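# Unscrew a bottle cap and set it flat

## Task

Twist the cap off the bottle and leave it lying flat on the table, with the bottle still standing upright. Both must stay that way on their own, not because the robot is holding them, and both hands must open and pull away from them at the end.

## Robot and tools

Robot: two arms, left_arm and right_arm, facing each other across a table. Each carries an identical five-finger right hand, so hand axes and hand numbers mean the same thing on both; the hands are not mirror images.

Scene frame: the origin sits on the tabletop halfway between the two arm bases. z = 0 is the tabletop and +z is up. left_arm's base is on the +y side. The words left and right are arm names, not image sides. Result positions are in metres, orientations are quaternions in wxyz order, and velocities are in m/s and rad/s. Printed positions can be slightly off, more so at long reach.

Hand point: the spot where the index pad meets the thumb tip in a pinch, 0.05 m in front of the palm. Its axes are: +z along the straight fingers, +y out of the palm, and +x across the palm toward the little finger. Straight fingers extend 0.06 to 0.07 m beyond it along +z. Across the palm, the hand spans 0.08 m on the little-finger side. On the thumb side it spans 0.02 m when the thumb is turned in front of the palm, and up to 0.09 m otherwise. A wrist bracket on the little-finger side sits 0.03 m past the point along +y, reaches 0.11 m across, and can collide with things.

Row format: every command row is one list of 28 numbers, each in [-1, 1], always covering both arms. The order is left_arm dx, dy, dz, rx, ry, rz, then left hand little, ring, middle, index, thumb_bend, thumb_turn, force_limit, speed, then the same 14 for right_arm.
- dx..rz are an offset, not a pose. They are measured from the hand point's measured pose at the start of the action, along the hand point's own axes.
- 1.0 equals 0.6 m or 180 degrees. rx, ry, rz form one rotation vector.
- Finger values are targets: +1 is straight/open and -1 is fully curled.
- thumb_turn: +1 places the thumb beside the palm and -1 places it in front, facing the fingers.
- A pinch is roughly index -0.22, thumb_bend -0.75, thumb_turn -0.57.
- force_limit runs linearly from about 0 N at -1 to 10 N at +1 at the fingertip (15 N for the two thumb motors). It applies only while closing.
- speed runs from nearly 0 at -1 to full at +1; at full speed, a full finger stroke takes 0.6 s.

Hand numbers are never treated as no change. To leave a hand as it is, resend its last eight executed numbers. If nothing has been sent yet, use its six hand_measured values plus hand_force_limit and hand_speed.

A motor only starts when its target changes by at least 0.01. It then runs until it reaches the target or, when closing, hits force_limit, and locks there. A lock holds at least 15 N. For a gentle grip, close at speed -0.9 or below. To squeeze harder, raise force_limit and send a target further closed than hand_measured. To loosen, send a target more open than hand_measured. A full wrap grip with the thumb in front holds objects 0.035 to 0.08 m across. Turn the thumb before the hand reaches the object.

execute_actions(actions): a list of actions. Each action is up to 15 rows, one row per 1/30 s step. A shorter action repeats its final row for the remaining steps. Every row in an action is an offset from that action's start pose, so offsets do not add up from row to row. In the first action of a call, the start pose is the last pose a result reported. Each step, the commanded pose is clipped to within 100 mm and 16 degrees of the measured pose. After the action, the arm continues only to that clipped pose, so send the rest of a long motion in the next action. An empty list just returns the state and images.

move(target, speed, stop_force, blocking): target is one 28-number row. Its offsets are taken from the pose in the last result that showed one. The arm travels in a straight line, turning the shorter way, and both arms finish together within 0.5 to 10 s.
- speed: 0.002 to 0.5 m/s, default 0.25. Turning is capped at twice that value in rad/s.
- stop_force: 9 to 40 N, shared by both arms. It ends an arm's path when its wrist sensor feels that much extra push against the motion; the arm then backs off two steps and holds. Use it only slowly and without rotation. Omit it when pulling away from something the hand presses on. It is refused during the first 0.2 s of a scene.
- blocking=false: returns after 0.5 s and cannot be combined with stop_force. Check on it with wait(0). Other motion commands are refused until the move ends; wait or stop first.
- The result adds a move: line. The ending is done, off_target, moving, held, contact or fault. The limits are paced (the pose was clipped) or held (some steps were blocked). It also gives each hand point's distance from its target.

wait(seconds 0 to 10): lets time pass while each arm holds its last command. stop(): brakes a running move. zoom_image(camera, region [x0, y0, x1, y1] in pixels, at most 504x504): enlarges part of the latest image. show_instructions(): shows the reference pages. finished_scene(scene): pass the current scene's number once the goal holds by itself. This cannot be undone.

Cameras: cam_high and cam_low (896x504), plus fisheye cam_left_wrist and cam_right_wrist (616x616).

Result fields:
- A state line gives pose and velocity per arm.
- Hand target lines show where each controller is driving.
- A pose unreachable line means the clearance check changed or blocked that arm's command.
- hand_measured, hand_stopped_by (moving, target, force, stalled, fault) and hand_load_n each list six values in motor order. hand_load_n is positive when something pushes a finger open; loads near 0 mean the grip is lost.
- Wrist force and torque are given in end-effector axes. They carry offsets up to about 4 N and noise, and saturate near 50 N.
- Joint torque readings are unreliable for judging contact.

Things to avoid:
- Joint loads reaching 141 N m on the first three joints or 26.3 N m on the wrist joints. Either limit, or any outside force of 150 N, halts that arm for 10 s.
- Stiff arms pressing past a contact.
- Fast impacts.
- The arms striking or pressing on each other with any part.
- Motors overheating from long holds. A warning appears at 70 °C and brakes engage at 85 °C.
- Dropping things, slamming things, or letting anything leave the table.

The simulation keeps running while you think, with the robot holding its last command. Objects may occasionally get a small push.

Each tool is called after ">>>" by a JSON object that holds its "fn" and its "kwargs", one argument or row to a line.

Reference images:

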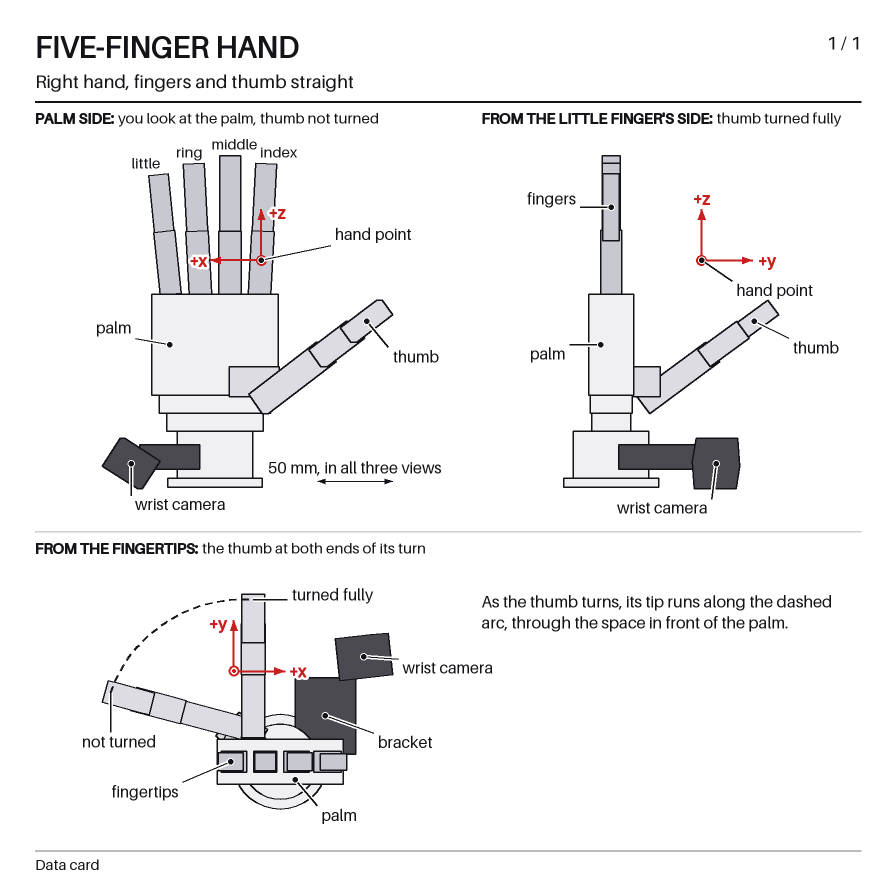

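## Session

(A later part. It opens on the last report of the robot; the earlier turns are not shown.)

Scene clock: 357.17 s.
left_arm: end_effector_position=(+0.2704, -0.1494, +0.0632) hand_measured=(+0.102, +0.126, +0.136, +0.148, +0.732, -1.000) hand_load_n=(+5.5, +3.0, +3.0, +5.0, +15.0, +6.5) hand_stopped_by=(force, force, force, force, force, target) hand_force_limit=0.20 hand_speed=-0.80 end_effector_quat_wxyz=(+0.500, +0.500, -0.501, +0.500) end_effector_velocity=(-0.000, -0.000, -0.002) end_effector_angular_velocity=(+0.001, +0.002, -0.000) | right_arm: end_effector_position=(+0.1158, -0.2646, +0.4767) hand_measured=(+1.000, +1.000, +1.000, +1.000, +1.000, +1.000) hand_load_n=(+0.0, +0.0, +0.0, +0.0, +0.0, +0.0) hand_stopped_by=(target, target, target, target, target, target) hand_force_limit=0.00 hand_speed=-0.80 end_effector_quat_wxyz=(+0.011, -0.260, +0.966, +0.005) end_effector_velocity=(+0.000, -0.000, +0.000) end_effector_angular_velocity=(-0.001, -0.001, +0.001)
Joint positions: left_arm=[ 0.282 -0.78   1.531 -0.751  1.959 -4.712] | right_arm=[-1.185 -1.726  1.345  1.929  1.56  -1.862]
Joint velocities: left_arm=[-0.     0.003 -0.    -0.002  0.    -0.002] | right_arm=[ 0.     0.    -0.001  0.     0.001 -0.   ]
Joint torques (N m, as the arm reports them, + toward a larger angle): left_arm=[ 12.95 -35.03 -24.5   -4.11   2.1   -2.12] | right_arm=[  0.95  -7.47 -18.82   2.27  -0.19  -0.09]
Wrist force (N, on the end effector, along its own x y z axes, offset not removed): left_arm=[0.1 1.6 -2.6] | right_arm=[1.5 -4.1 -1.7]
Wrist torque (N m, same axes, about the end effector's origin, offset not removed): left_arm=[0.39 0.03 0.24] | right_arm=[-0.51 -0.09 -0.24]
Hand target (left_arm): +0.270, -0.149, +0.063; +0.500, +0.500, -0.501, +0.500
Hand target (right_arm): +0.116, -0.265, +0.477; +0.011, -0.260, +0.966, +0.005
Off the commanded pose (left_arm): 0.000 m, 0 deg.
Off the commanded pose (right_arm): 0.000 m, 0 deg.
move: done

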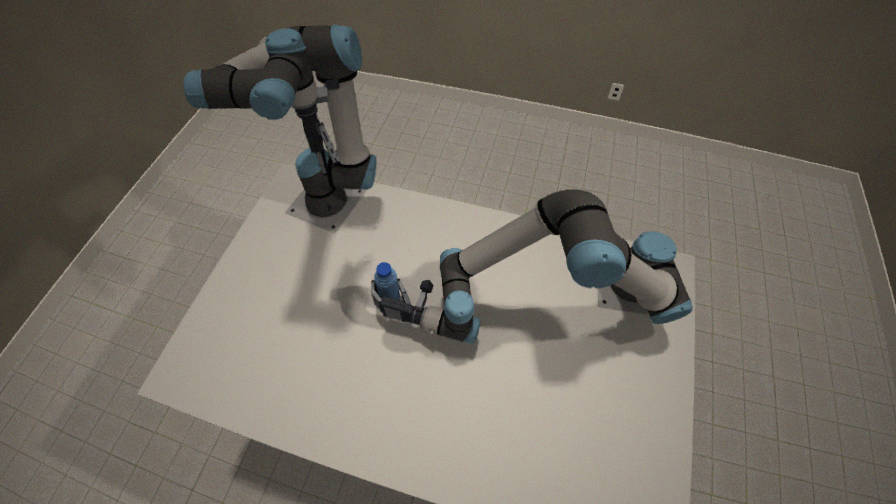

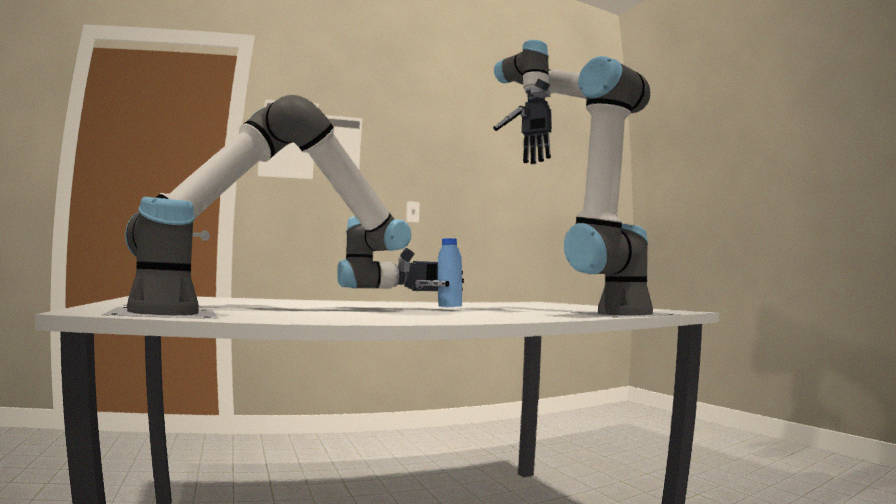

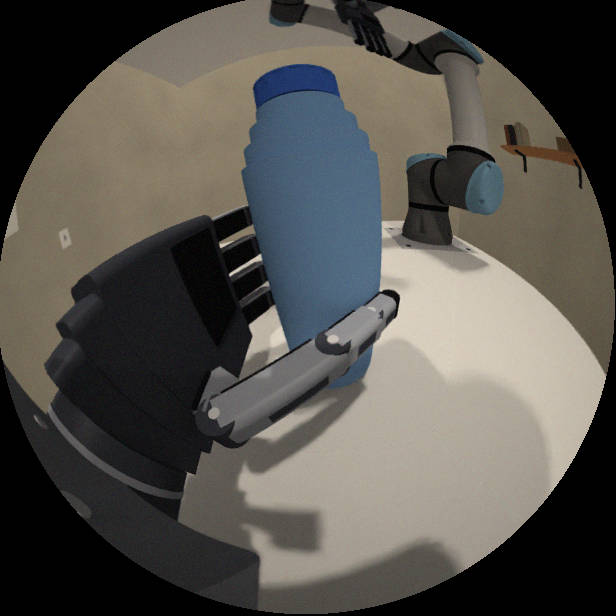

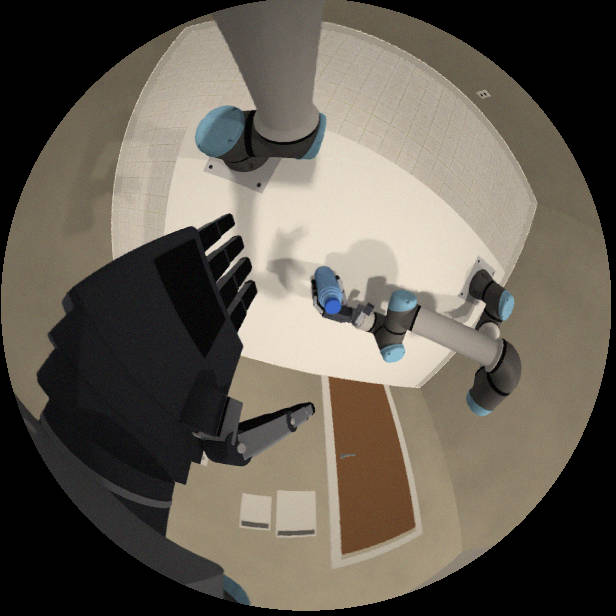

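>>> {"fn": "move", "kwargs": {
  "target": [-0.04,0,0,0,0,0, -0.6,-0.6,-0.6,-0.6,-0.6,-1,0.2,-0.8, 0,0,0,0,0,0, 1,1,1,1,1,1,0,-0.8],
  "speed": 0.008,
  "stop_force": 9
}}

>>> {"fn": "zoom_image", "kwargs": {
  "camera": "cam_low",
  "region": [330, 180, 530, 330]
}}

Scene clock: 368.70 s.
left_arm: end_effector_position=(+0.2704, -0.1494, +0.0517) hand_measured=(+0.104, +0.126, +0.136, +0.148, +0.732, -1.000) hand_load_n=(+6.5, +3.5, +2.5, +3.5, +15.5, -1.0) hand_stopped_by=(force, force, force, force, force, target) hand_force_limit=0.20 hand_speed=-0.80 end_effector_quat_wxyz=(+0.500, +0.499, -0.501, +0.500) end_effector_velocity=(-0.001, +0.001, +0.002) end_effector_angular_velocity=(+0.004, +0.002, -0.000) | right_arm: end_effector_position=(+0.1158, -0.2646, +0.4767) hand_measured=(+1.000, +1.000, +1.000, +1.000, +1.000, +1.000) hand_load_n=(+0.0, +0.0, +0.0, +0.0, +0.0, +0.0) hand_stopped_by=(target, target, target, target, target, target) hand_force_limit=0.00 hand_speed=-0.80 end_effector_quat_wxyz=(+0.011, -0.260, +0.966, +0.005) end_effector_velocity=(+0.000, +0.000, +0.001) end_effector_angular_velocity=(+0.001, -0.002, +0.001)
Joint positions: left_arm=[ 0.283 -0.761  1.533 -0.772  1.959 -4.712] | right_arm=[-1.185 -1.726  1.345  1.929  1.56  -1.862]
Joint velocities: left_arm=[-0.    -0.004  0.     0.008 -0.    -0.   ] | right_arm=[ 0.     0.    -0.002  0.    -0.    -0.001]
Joint torques (N m, as the arm reports them, + toward a larger angle): left_arm=[ 12.94 -41.18  -9.51   1.79   1.4    0.37] | right_arm=[  1.55  -8.44 -17.65   2.6   -0.14  -0.35]
Wrist force (N, on the end effector, along its own x y z axes, offset not removed): left_arm=[5.7 2.4 -0.7] | right_arm=[0.0 -3.4 -0.8]
Wrist torque (N m, same axes, about the end effector's origin, offset not removed): left_arm=[0.17 -0.24 -0.04] | right_arm=[-0.37 0.08 -0.25]
Hand target (left_arm): +0.270, -0.149, +0.052; +0.500, +0.499, -0.500, +0.500
Hand target (right_arm): +0.116, -0.265, +0.477; +0.011, -0.260, +0.966, +0.005
Off the commanded pose (left_arm): 0.012 m, 0 deg.
Off the commanded pose (right_arm): 0.000 m, 0 deg.
move: contact (left_arm)

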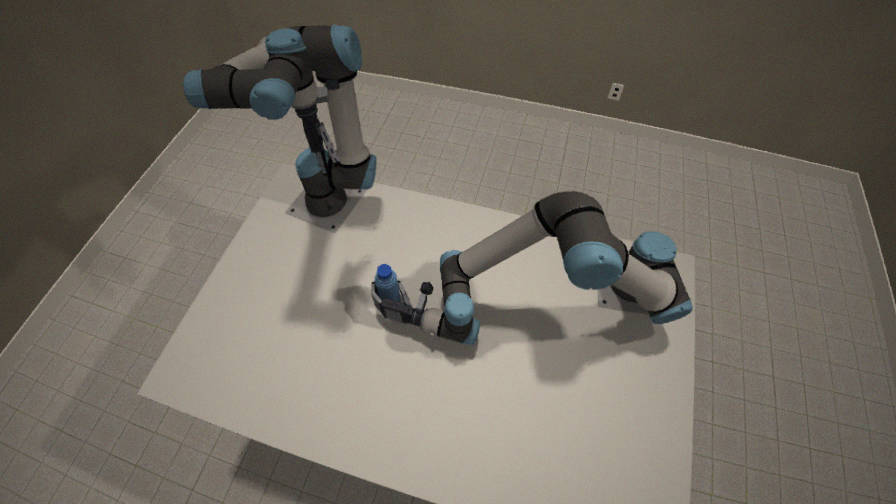

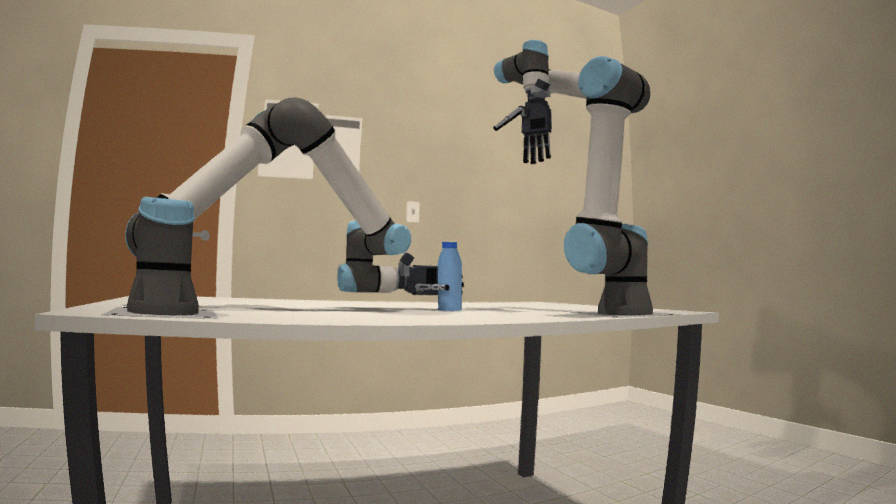

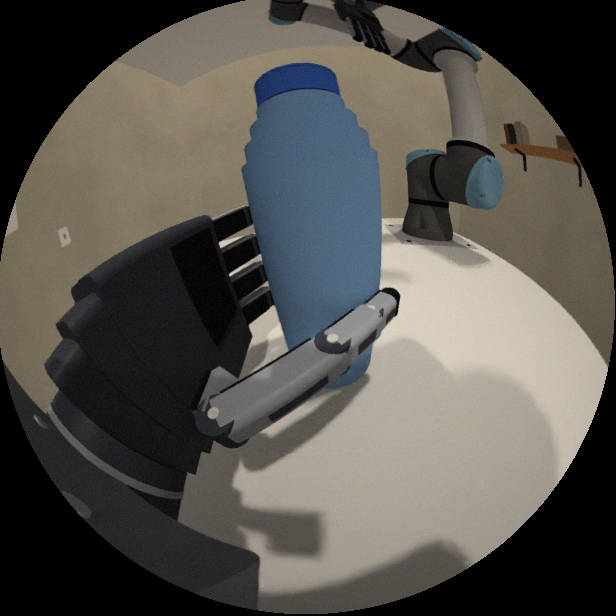

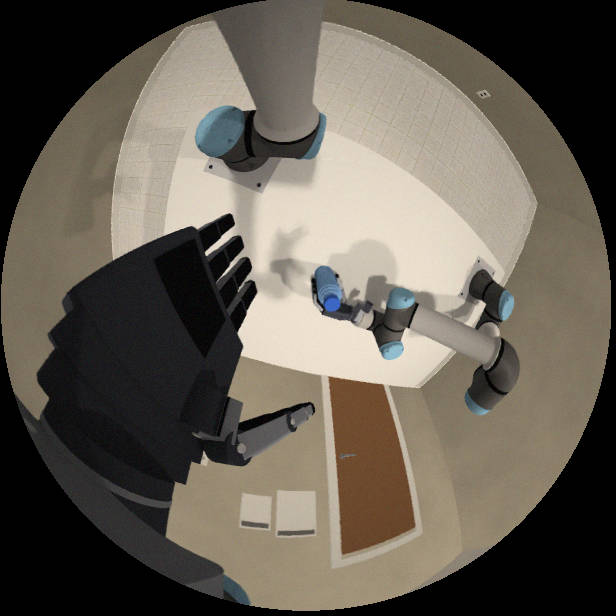

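Region (330, 180, 530, 330) of cam_low's 896x504 image, scaled by 2.520, with more detail than that image has; it fills the top 378 rows of this view, and the rest is white.

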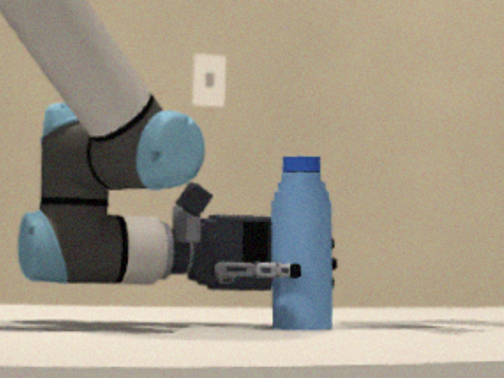

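>>> {"fn": "move", "kwargs": {
  "target": [0.002,0,0,0,0,0, 0.55,0.55,0.55,0.55,1,-1,0.2,-0.5, 0,0,0,0,0,0, 1,1,1,1,1,1,0,-0.8],
  "speed": 0.02
}}

Scene clock: 384.07 s.
left_arm: end_effector_position=(+0.2704, -0.1494, +0.0528) hand_measured=(+0.550, +0.550, +0.550, +0.550, +1.000, -1.000) hand_load_n=(+0.0, +0.0, +0.0, +0.0, +0.0, +0.0) hand_stopped_by=(target, target, target, target, target, target) hand_force_limit=0.20 hand_speed=-0.50 end_effector_quat_wxyz=(+0.500, +0.499, -0.500, +0.500) end_effector_velocity=(+0.000, -0.000, +0.000) end_effector_angular_velocity=(-0.001, +0.001, +0.000) | right_arm: end_effector_position=(+0.1158, -0.2646, +0.4767) hand_measured=(+1.000, +1.000, +1.000, +1.000, +1.000, +1.000) hand_load_n=(+0.0, +0.0, +0.0, +0.0, +0.0, +0.0) hand_stopped_by=(target, target, target, target, target, target) hand_force_limit=0.00 hand_speed=-0.80 end_effector_quat_wxyz=(+0.011, -0.260, +0.966, +0.005) end_effector_velocity=(-0.000, -0.000, -0.000) end_effector_angular_velocity=(-0.000, +0.001, +0.000)
Joint positions: left_arm=[ 0.283 -0.763  1.533 -0.77   1.959 -4.712] | right_arm=[-1.185 -1.726  1.345  1.929  1.56  -1.862]
Joint velocities: left_arm=[ 0.     0.    -0.001 -0.     0.    -0.001] | right_arm=[ 0.    -0.     0.     0.001  0.    -0.   ]
Joint torques (N m, as the arm reports them, + toward a larger angle): left_arm=[  7.44 -49.56 -24.11   0.54  -0.54  -0.02] | right_arm=[  1.88  -7.88 -17.63   2.51  -0.01  -0.03]
Wrist force (N, on the end effector, along its own x y z axes, offset not removed): left_arm=[1.5 0.7 0.2] | right_arm=[-0.1 -3.8 -4.2]
Wrist torque (N m, same axes, about the end effector's origin, offset not removed): left_arm=[0.16 -0.40 0.23] | right_arm=[-0.24 0.27 -0.27]
Hand target (left_arm): +0.270, -0.149, +0.053; +0.500, +0.499, -0.501, +0.500
Hand target (right_arm): +0.116, -0.265, +0.477; +0.011, -0.260, +0.966, +0.005
Off the commanded pose (left_arm): 0.000 m, 0 deg.
Off the commanded pose (right_arm): 0.000 m, 0 deg.
move: done

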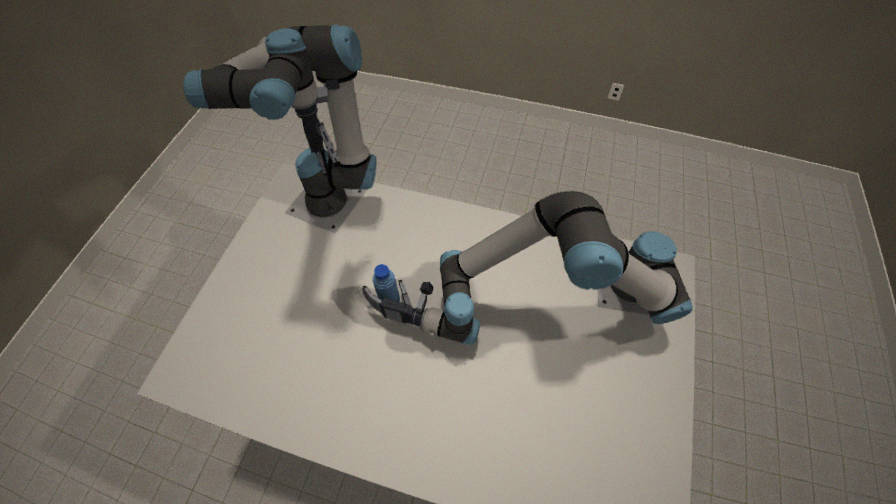

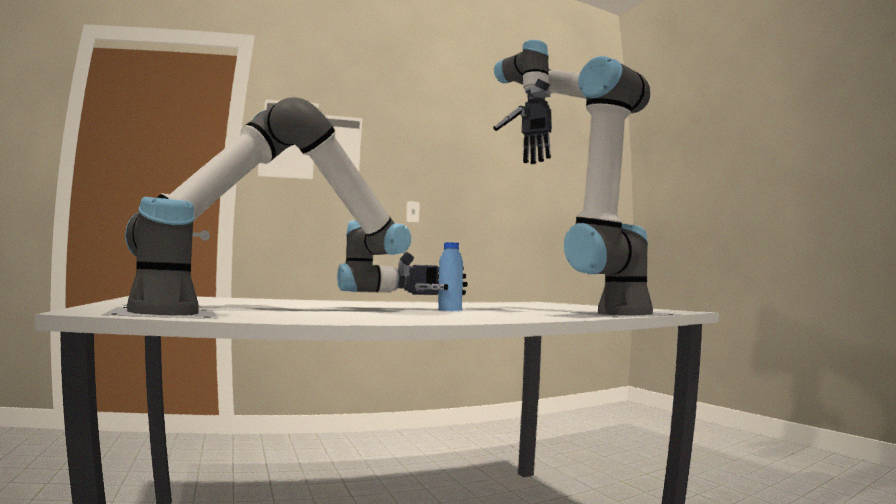

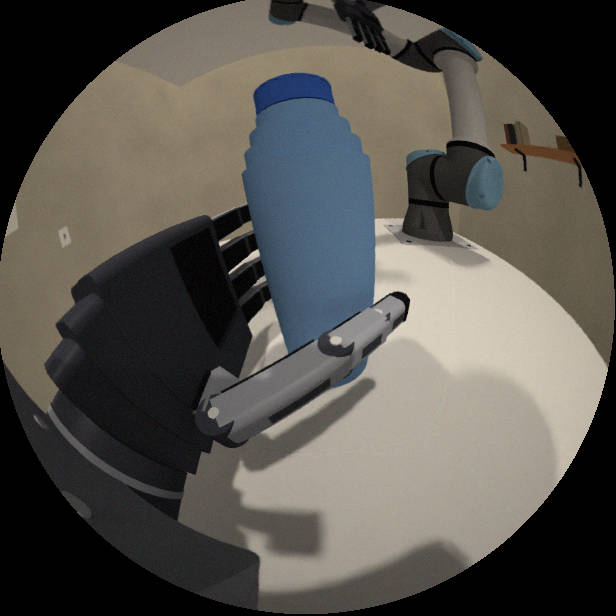

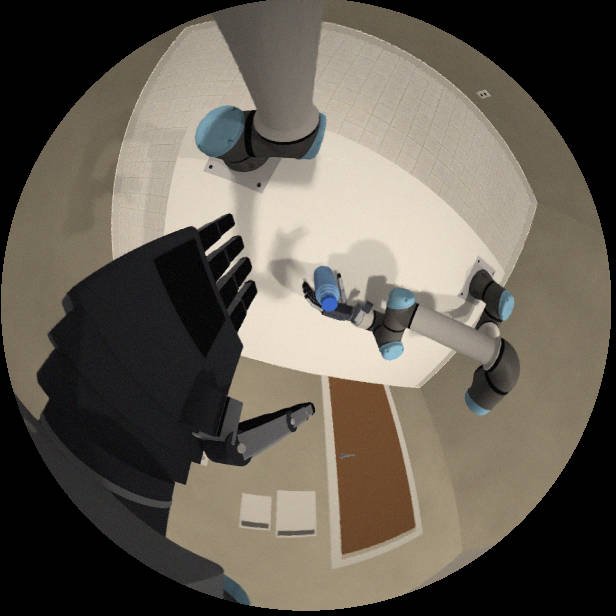

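>>> {"fn": "move", "kwargs": {
  "target": [-0.025,0.0367,0.0167,0,0,0, 0.55,0.55,0.55,0.55,1,-1,0.2,-0.5, 0,0,0,0,0,0, 1,1,1,1,1,1,0,-0.8],
  "speed": 0.03
}}

>>> {"fn": "zoom_image", "kwargs": {
  "camera": "cam_right_wrist",
  "region": [280, 250, 400, 350]
}}

>>> {"fn": "zoom_image", "kwargs": {
  "camera": "cam_high",
  "region": [340, 240, 480, 350]
}}

Scene clock: 393.33 s.
left_arm: end_effector_position=(+0.2486, -0.1594, +0.0379) hand_measured=(+0.550, +0.550, +0.550, +0.550, +1.000, -1.000) hand_load_n=(+0.0, +0.0, +0.0, +0.0, +0.0, +0.0) hand_stopped_by=(target, target, target, target, target, target) hand_force_limit=0.20 hand_speed=-0.50 end_effector_quat_wxyz=(+0.500, +0.499, -0.501, +0.500) end_effector_velocity=(-0.002, -0.001, -0.002) end_effector_angular_velocity=(+0.001, -0.000, -0.001) | right_arm: end_effector_position=(+0.1158, -0.2646, +0.4767) hand_measured=(+1.000, +1.000, +1.000, +1.000, +1.000, +1.000) hand_load_n=(+0.0, +0.0, +0.0, +0.0, +0.0, +0.0) hand_stopped_by=(target, target, target, target, target, target) hand_force_limit=0.00 hand_speed=-0.80 end_effector_quat_wxyz=(+0.011, -0.260, +0.966, +0.005) end_effector_velocity=(-0.000, -0.000, +0.000) end_effector_angular_velocity=(-0.001, -0.001, +0.000)
Joint positions: left_arm=[ 0.242 -0.745  1.548 -0.803  1.918 -4.712] | right_arm=[-1.185 -1.726  1.345  1.929  1.56  -1.862]
Joint velocities: left_arm=[-0.004  0.002  0.002 -0.003 -0.003  0.001] | right_arm=[-0.    -0.    -0.    -0.     0.001 -0.001]
Joint torques (N m, as the arm reports them, + toward a larger angle): left_arm=[-12.39 -35.58  -9.68  -3.77  -2.63   2.3 ] | right_arm=[  1.66  -9.01 -16.9    2.65   0.05  -0.25]
Wrist force (N, on the end effector, along its own x y z axes, offset not removed): left_arm=[-1.1 0.9 0.1] | right_arm=[-1.0 -3.5 -1.4]
Wrist torque (N m, same axes, about the end effector's origin, offset not removed): left_arm=[0.13 0.19 -0.04] | right_arm=[-0.48 0.37 -0.31]
Hand target (left_arm): +0.248, -0.159, +0.038; +0.500, +0.499, -0.501, +0.500
Hand target (right_arm): +0.116, -0.265, +0.477; +0.011, -0.260, +0.966, +0.005
Off the commanded pose (left_arm): 0.000 m, 0 deg.
Off the commanded pose (right_arm): 0.000 m, 0 deg.
move: done

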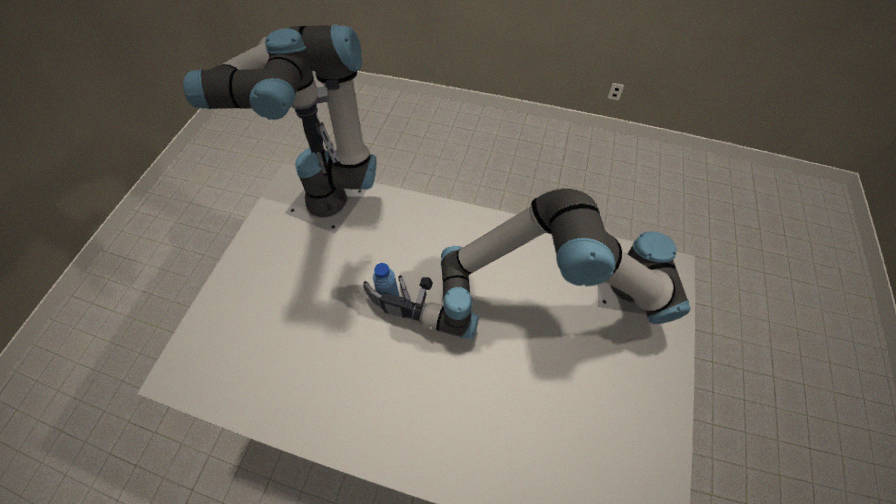

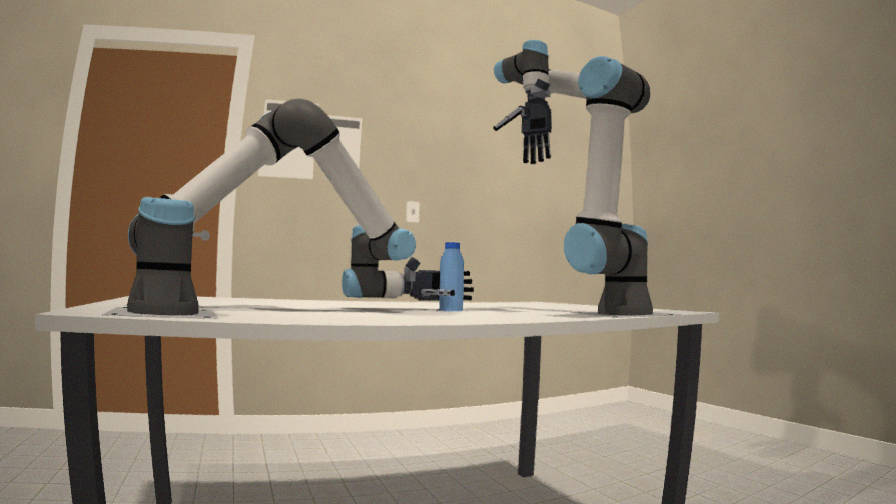

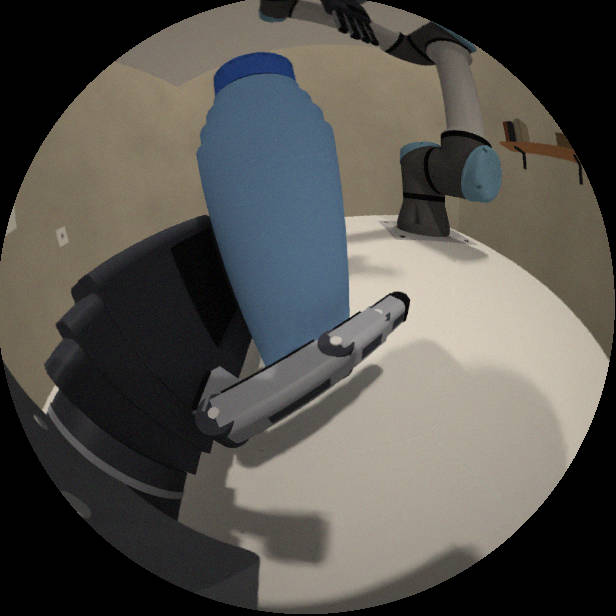

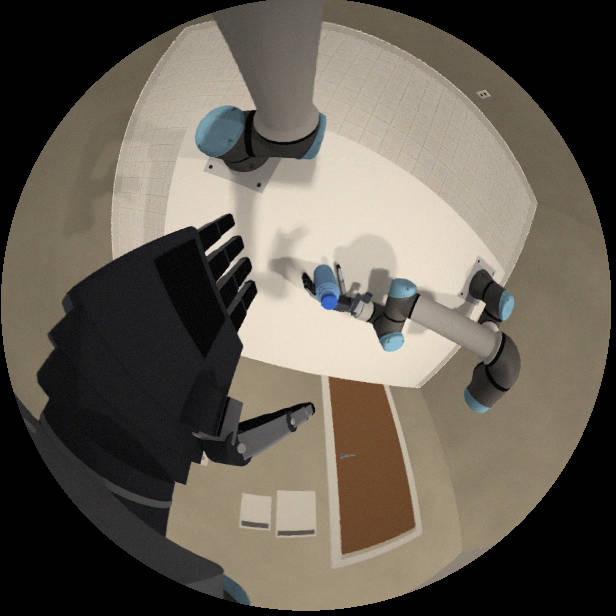

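Region (280, 250, 400, 350) of cam_right_wrist's 616x616 image, scaled by 4.200, with more detail than that image has.

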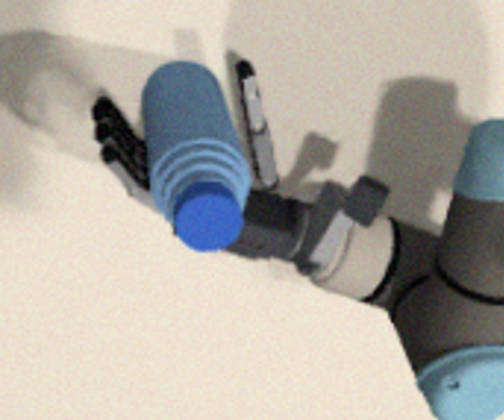

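Region (340, 240, 480, 350) of cam_high's 896x504 image, scaled by 3.600, with more detail than that image has; it fills the top 396 rows of this view, and the rest is white.

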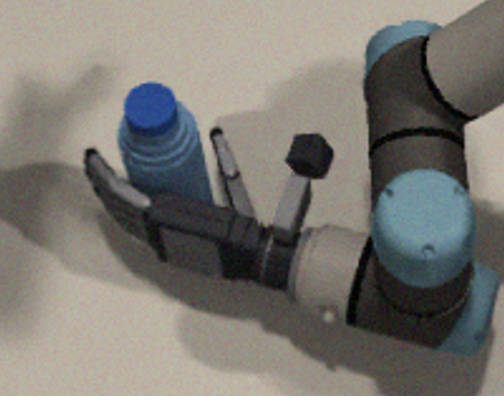

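>>> {"fn": "move", "kwargs": {
  "target": [0,0.006,0.016,0,0,0, 0.55,0.55,0.55,0.55,1,-1,0.2,-0.5, 0,0,0,0,0,0, 1,1,1,1,1,1,0,-0.8],
  "speed": 0.02
}}

>>> {"fn": "move", "kwargs": {
  "target": [0,0,0,0,0,0, -0.8,-0.8,-0.8,-0.8,-0.8,-1,0.8,-0.8, 0,0,0,0,0,0, 1,1,1,1,1,1,0,-0.8],
  "speed": 0.02
}}

>>> {"fn": "zoom_image", "kwargs": {
  "camera": "cam_high",
  "region": [340, 240, 480, 350]
}}

Scene clock: 406.57 s.
left_arm: end_effector_position=(+0.2450, -0.1687, +0.0379) hand_measured=(+0.550, +0.550, +0.550, +0.550, +1.000, -1.000) hand_load_n=(+0.0, +0.0, +0.0, +0.0, +0.0, +0.0) hand_stopped_by=(target, target, target, target, target, target) hand_force_limit=0.20 hand_speed=-0.50 end_effector_quat_wxyz=(+0.500, +0.499, -0.501, +0.500) end_effector_velocity=(-0.002, -0.002, -0.000) end_effector_angular_velocity=(+0.001, -0.001, -0.002) | right_arm: end_effector_position=(+0.1158, -0.2646, +0.4767) hand_measured=(+1.000, +1.000, +1.000, +1.000, +1.000, +1.000) hand_load_n=(+0.0, +0.0, +0.0, +0.0, +0.0, +0.0) hand_stopped_by=(target, target, target, target, target, target) hand_force_limit=0.00 hand_speed=-0.80 end_effector_quat_wxyz=(+0.011, -0.260, +0.966, +0.005) end_effector_velocity=(-0.000, -0.000, -0.000) end_effector_angular_velocity=(-0.000, +0.002, -0.001)
Joint positions: left_arm=[ 0.231 -0.735  1.526 -0.791  1.907 -4.712] | right_arm=[-1.185 -1.726  1.345  1.929  1.56  -1.862]
Joint velocities: left_arm=[-0.004  0.002 -0.005  0.003 -0.002  0.001] | right_arm=[-0.     0.     0.001  0.     0.     0.001]
Joint torques (N m, as the arm reports them, + toward a larger angle): left_arm=[-11.5  -36.68 -23.35   0.39  -1.93   1.2 ] | right_arm=[  2.07  -8.22 -17.2    2.52  -0.03  -0.02]
Wrist force (N, on the end effector, along its own x y z axes, offset not removed): left_arm=[-2.4 -0.2 0.5] | right_arm=[-0.3 -3.6 -1.8]
Wrist torque (N m, same axes, about the end effector's origin, offset not removed): left_arm=[-0.33 0.29 -0.08] | right_arm=[-0.25 0.21 -0.19]
Hand target (left_arm): +0.245, -0.169, +0.038; +0.500, +0.499, -0.501, +0.500
Hand target (right_arm): +0.116, -0.265, +0.477; +0.011, -0.260, +0.966, +0.005
Off the commanded pose (left_arm): 0.000 m, 0 deg.
Off the commanded pose (right_arm): 0.000 m, 0 deg.
move: done

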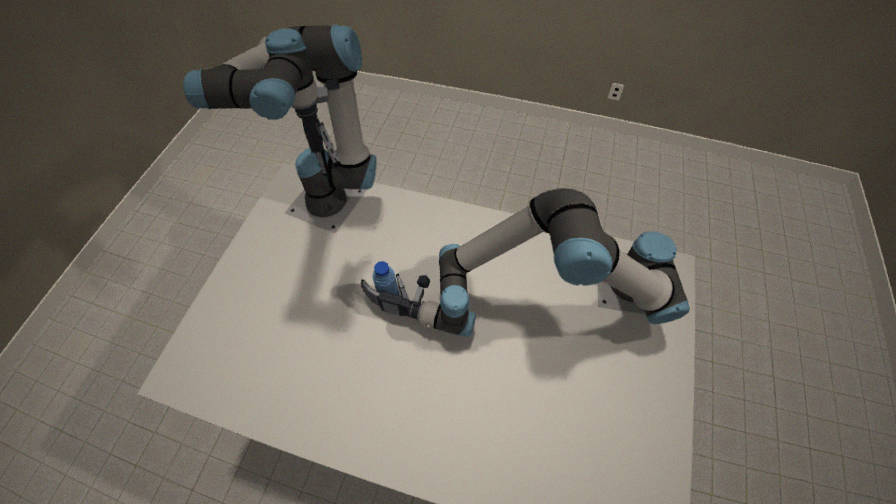

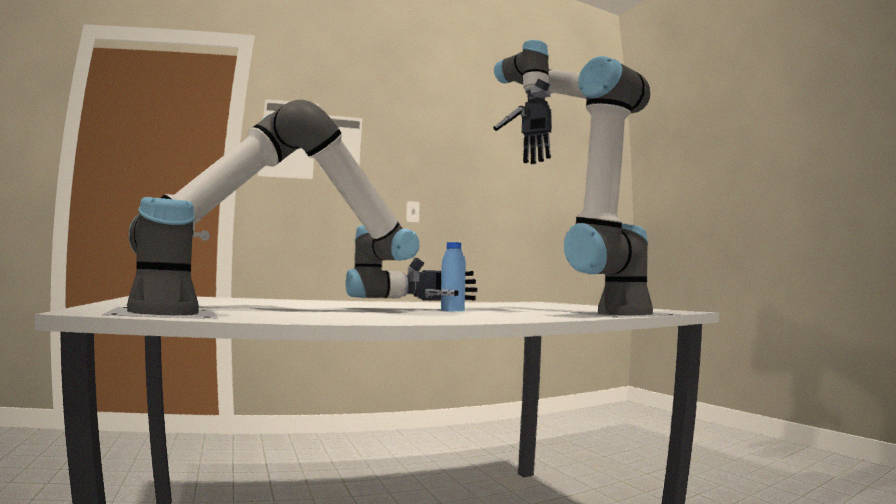

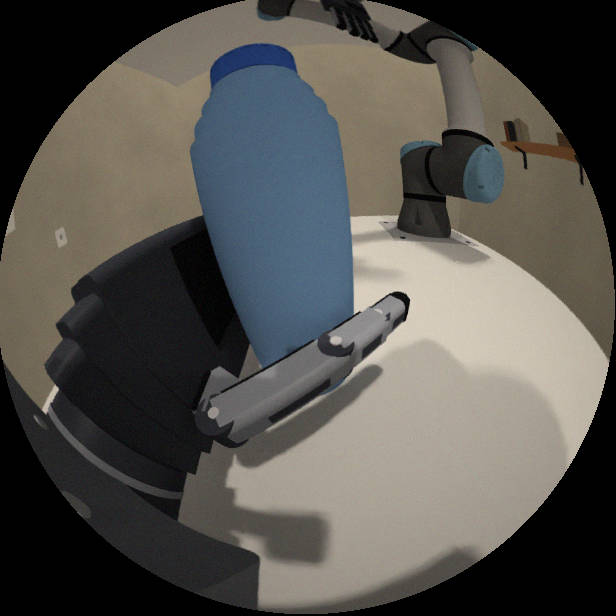

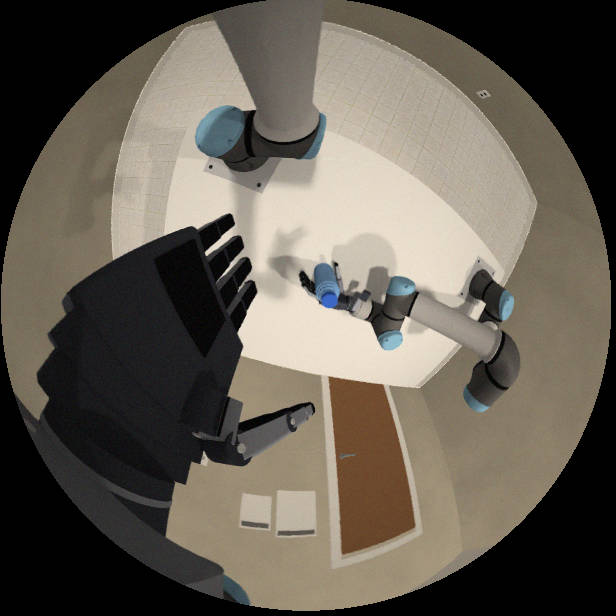

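Scene clock: 408.63 s.
left_arm: end_effector_position=(+0.2450, -0.1688, +0.0381) hand_measured=(-0.044, -0.030, -0.024, -0.012, +0.676, -1.000) hand_load_n=(+10.5, +9.0, +7.0, +6.0, +21.5, +5.0) hand_stopped_by=(force, force, force, force, force, target) hand_force_limit=0.80 hand_speed=-0.80 end_effector_quat_wxyz=(+0.500, +0.499, -0.500, +0.500) end_effector_velocity=(-0.001, +0.000, -0.001) end_effector_angular_velocity=(+0.002, +0.000, -0.001) | right_arm: end_effector_position=(+0.1158, -0.2646, +0.4767) hand_measured=(+1.000, +1.000, +1.000, +1.000, +1.000, +1.000) hand_load_n=(+0.0, +0.0, +0.0, +0.0, +0.0, +0.0) hand_stopped_by=(target, target, target, target, target, target) hand_force_limit=0.00 hand_speed=-0.80 end_effector_quat_wxyz=(+0.011, -0.260, +0.966, +0.005) end_effector_velocity=(+0.000, +0.000, +0.000) end_effector_angular_velocity=(+0.001, +0.000, +0.001)
Joint positions: left_arm=[ 0.231 -0.735  1.526 -0.792  1.907 -4.712] | right_arm=[-1.185 -1.726  1.345  1.929  1.56  -1.862]
Joint velocities: left_arm=[-0.001  0.     0.001  0.001  0.     0.   ] | right_arm=[-0.     0.    -0.001  0.    -0.001 -0.001]
Joint torques (N m, as the arm reports them, + toward a larger angle): left_arm=[ 10.04 -33.08  -9.9    0.71   1.94   1.21] | right_arm=[  1.96  -8.19 -17.07   2.46  -0.06   0.16]
Wrist force (N, on the end effector, along its own x y z axes, offset not removed): left_arm=[13.5 -2.9 -0.2] | right_arm=[0.3 -3.2 -1.0]
Wrist torque (N m, same axes, about the end effector's origin, offset not removed): left_arm=[-0.39 -0.50 0.03] | right_arm=[-0.35 0.10 -0.27]
Hand target (left_arm): +0.245, -0.169, +0.038; +0.500, +0.499, -0.501, +0.500
Hand target (right_arm): +0.116, -0.265, +0.477; +0.011, -0.260, +0.966, +0.005
Off the commanded pose (left_arm): 0.000 m, 0 deg.
Off the commanded pose (right_arm): 0.000 m, 0 deg.
move: done

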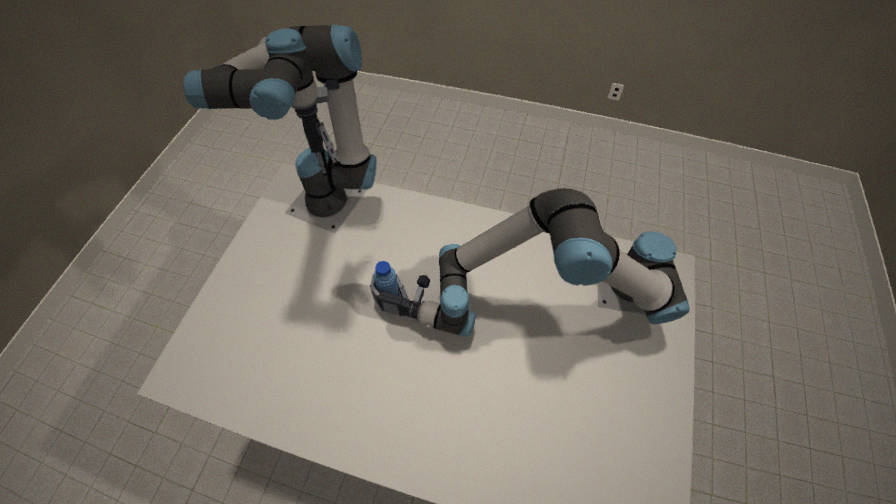

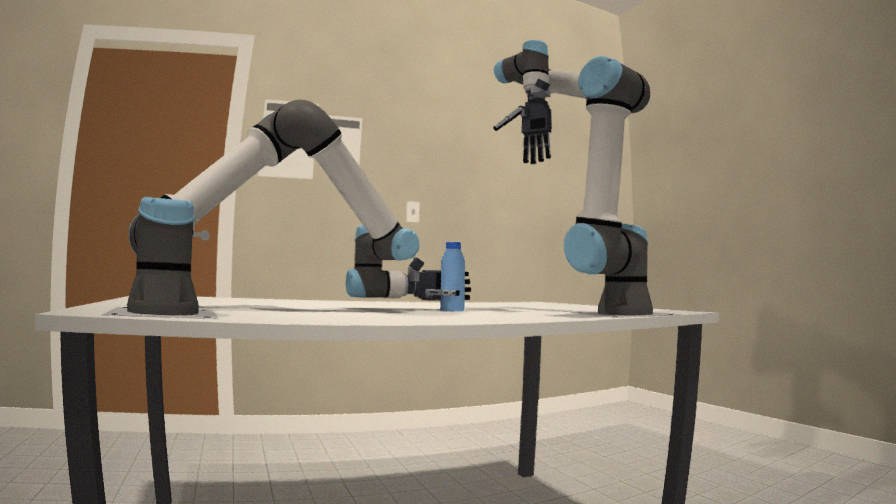

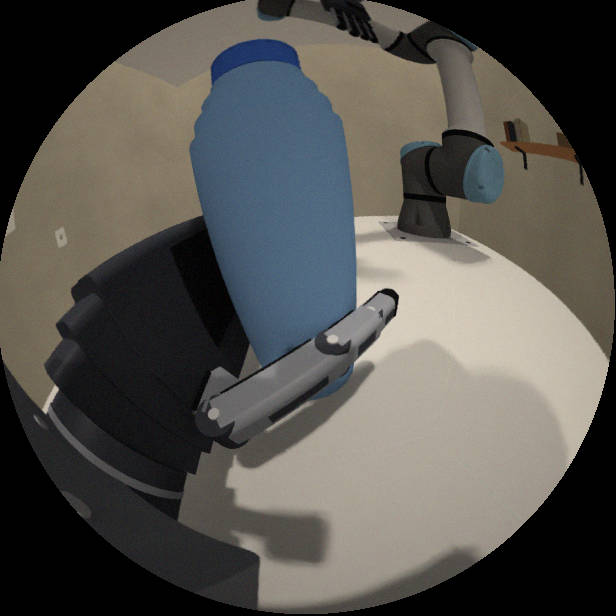

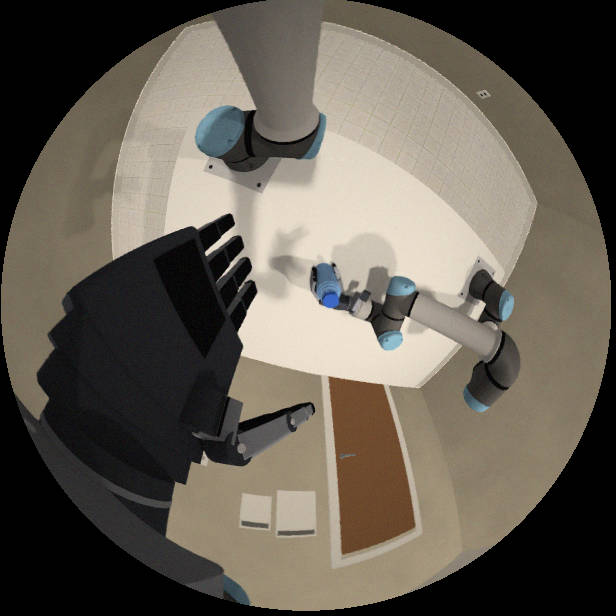

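Region (340, 240, 480, 350) of cam_high's 896x504 image, scaled by 3.600, with more detail than that image has; it fills the top 396 rows of this view, and the rest is white.

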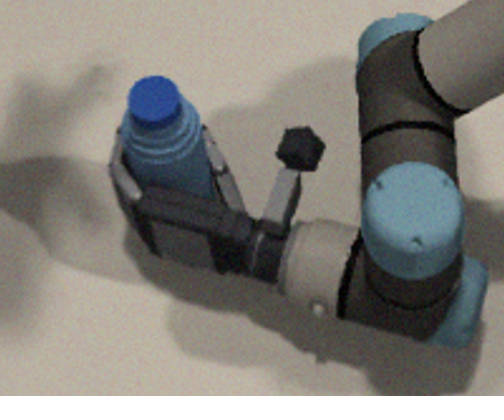

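>>> {"fn": "move", "kwargs": {
  "target": [0,0,0,0,0,0, -0.8,-0.8,-0.8,-0.8,-0.8,-1,0.8,-0.8, -0.312,0.06,0.245,0.1655,0.288,0.6177, -1,-1,0.4,0.4,0.7,-1,0,0],
  "speed": 0.4
}}

Scene clock: 532.00 s.
left_arm: end_effector_position=(+0.2450, -0.1688, +0.0381) hand_measured=(-0.042, -0.030, -0.024, -0.012, +0.676, -1.000) hand_load_n=(+10.5, +9.0, +7.0, +6.0, +21.5, +5.0) hand_stopped_by=(force, force, force, force, force, target) hand_force_limit=0.80 hand_speed=-0.80 end_effector_quat_wxyz=(+0.500, +0.499, -0.500, +0.500) end_effector_velocity=(+0.001, +0.000, +0.000) end_effector_angular_velocity=(-0.000, -0.001, +0.001) | right_arm: end_effector_position=(+0.2619, -0.1375, +0.3335) hand_measured=(-1.000, -1.000, +0.400, +0.400, +0.700, -1.000) hand_load_n=(+0.0, +0.0, +0.0, +0.0, +0.0, +0.0) hand_stopped_by=(target, target, target, target, target, target) hand_force_limit=0.00 hand_speed=0.00 end_effector_quat_wxyz=(-0.298, +0.641, +0.646, -0.287) end_effector_velocity=(+0.001, +0.001, -0.001) end_effector_angular_velocity=(-0.004, +0.002, -0.008)
Joint positions: left_arm=[ 0.231 -0.735  1.526 -0.792  1.907 -4.712] | right_arm=[-0.921 -0.872  0.908  2.319  1.191  0.333]
Joint velocities: left_arm=[ 0.001  0.    -0.    -0.    -0.     0.001] | right_arm=[-0.     0.004 -0.004  0.001 -0.003  0.008]
Joint torques (N m, as the arm reports them, + toward a larger angle): left_arm=[-10.43 -40.45  -8.95  -1.31   1.84   1.06] | right_arm=[ -4.19 -33.06 -32.73   5.31  -2.3    1.9 ]
Wrist force (N, on the end effector, along its own x y z axes, offset not removed): left_arm=[13.5 -5.1 -5.2] | right_arm=[-2.6 -3.0 -1.8]
Wrist torque (N m, same axes, about the end effector's origin, offset not removed): left_arm=[-0.38 -0.63 -0.12] | right_arm=[-0.17 0.60 -0.47]
Hand target (left_arm): +0.245, -0.169, +0.038; +0.500, +0.499, -0.500, +0.500
Hand target (right_arm): +0.262, -0.137, +0.333; -0.298, +0.642, +0.645, -0.287
Off the commanded pose (left_arm): 0.000 m, 0 deg.
Off the commanded pose (right_arm): 0.001 m, 0 deg.
move: done

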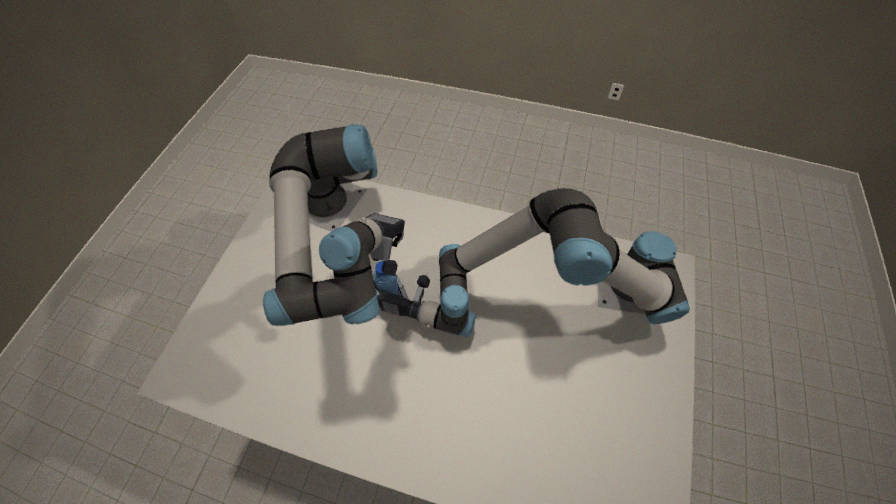

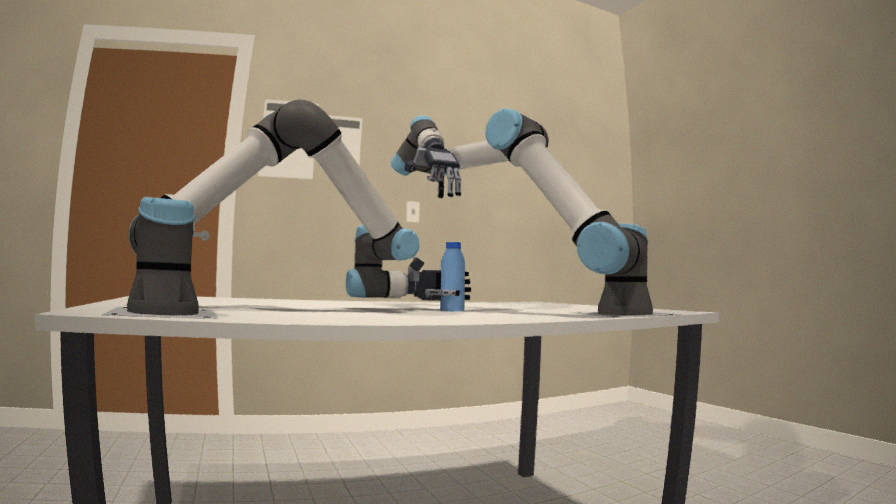

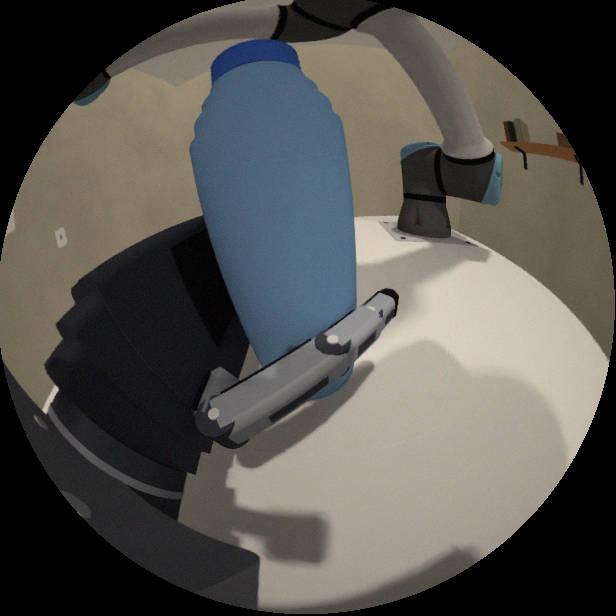

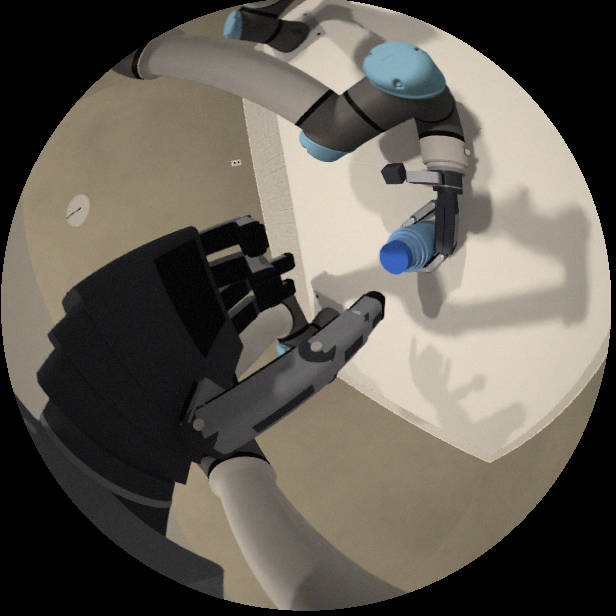

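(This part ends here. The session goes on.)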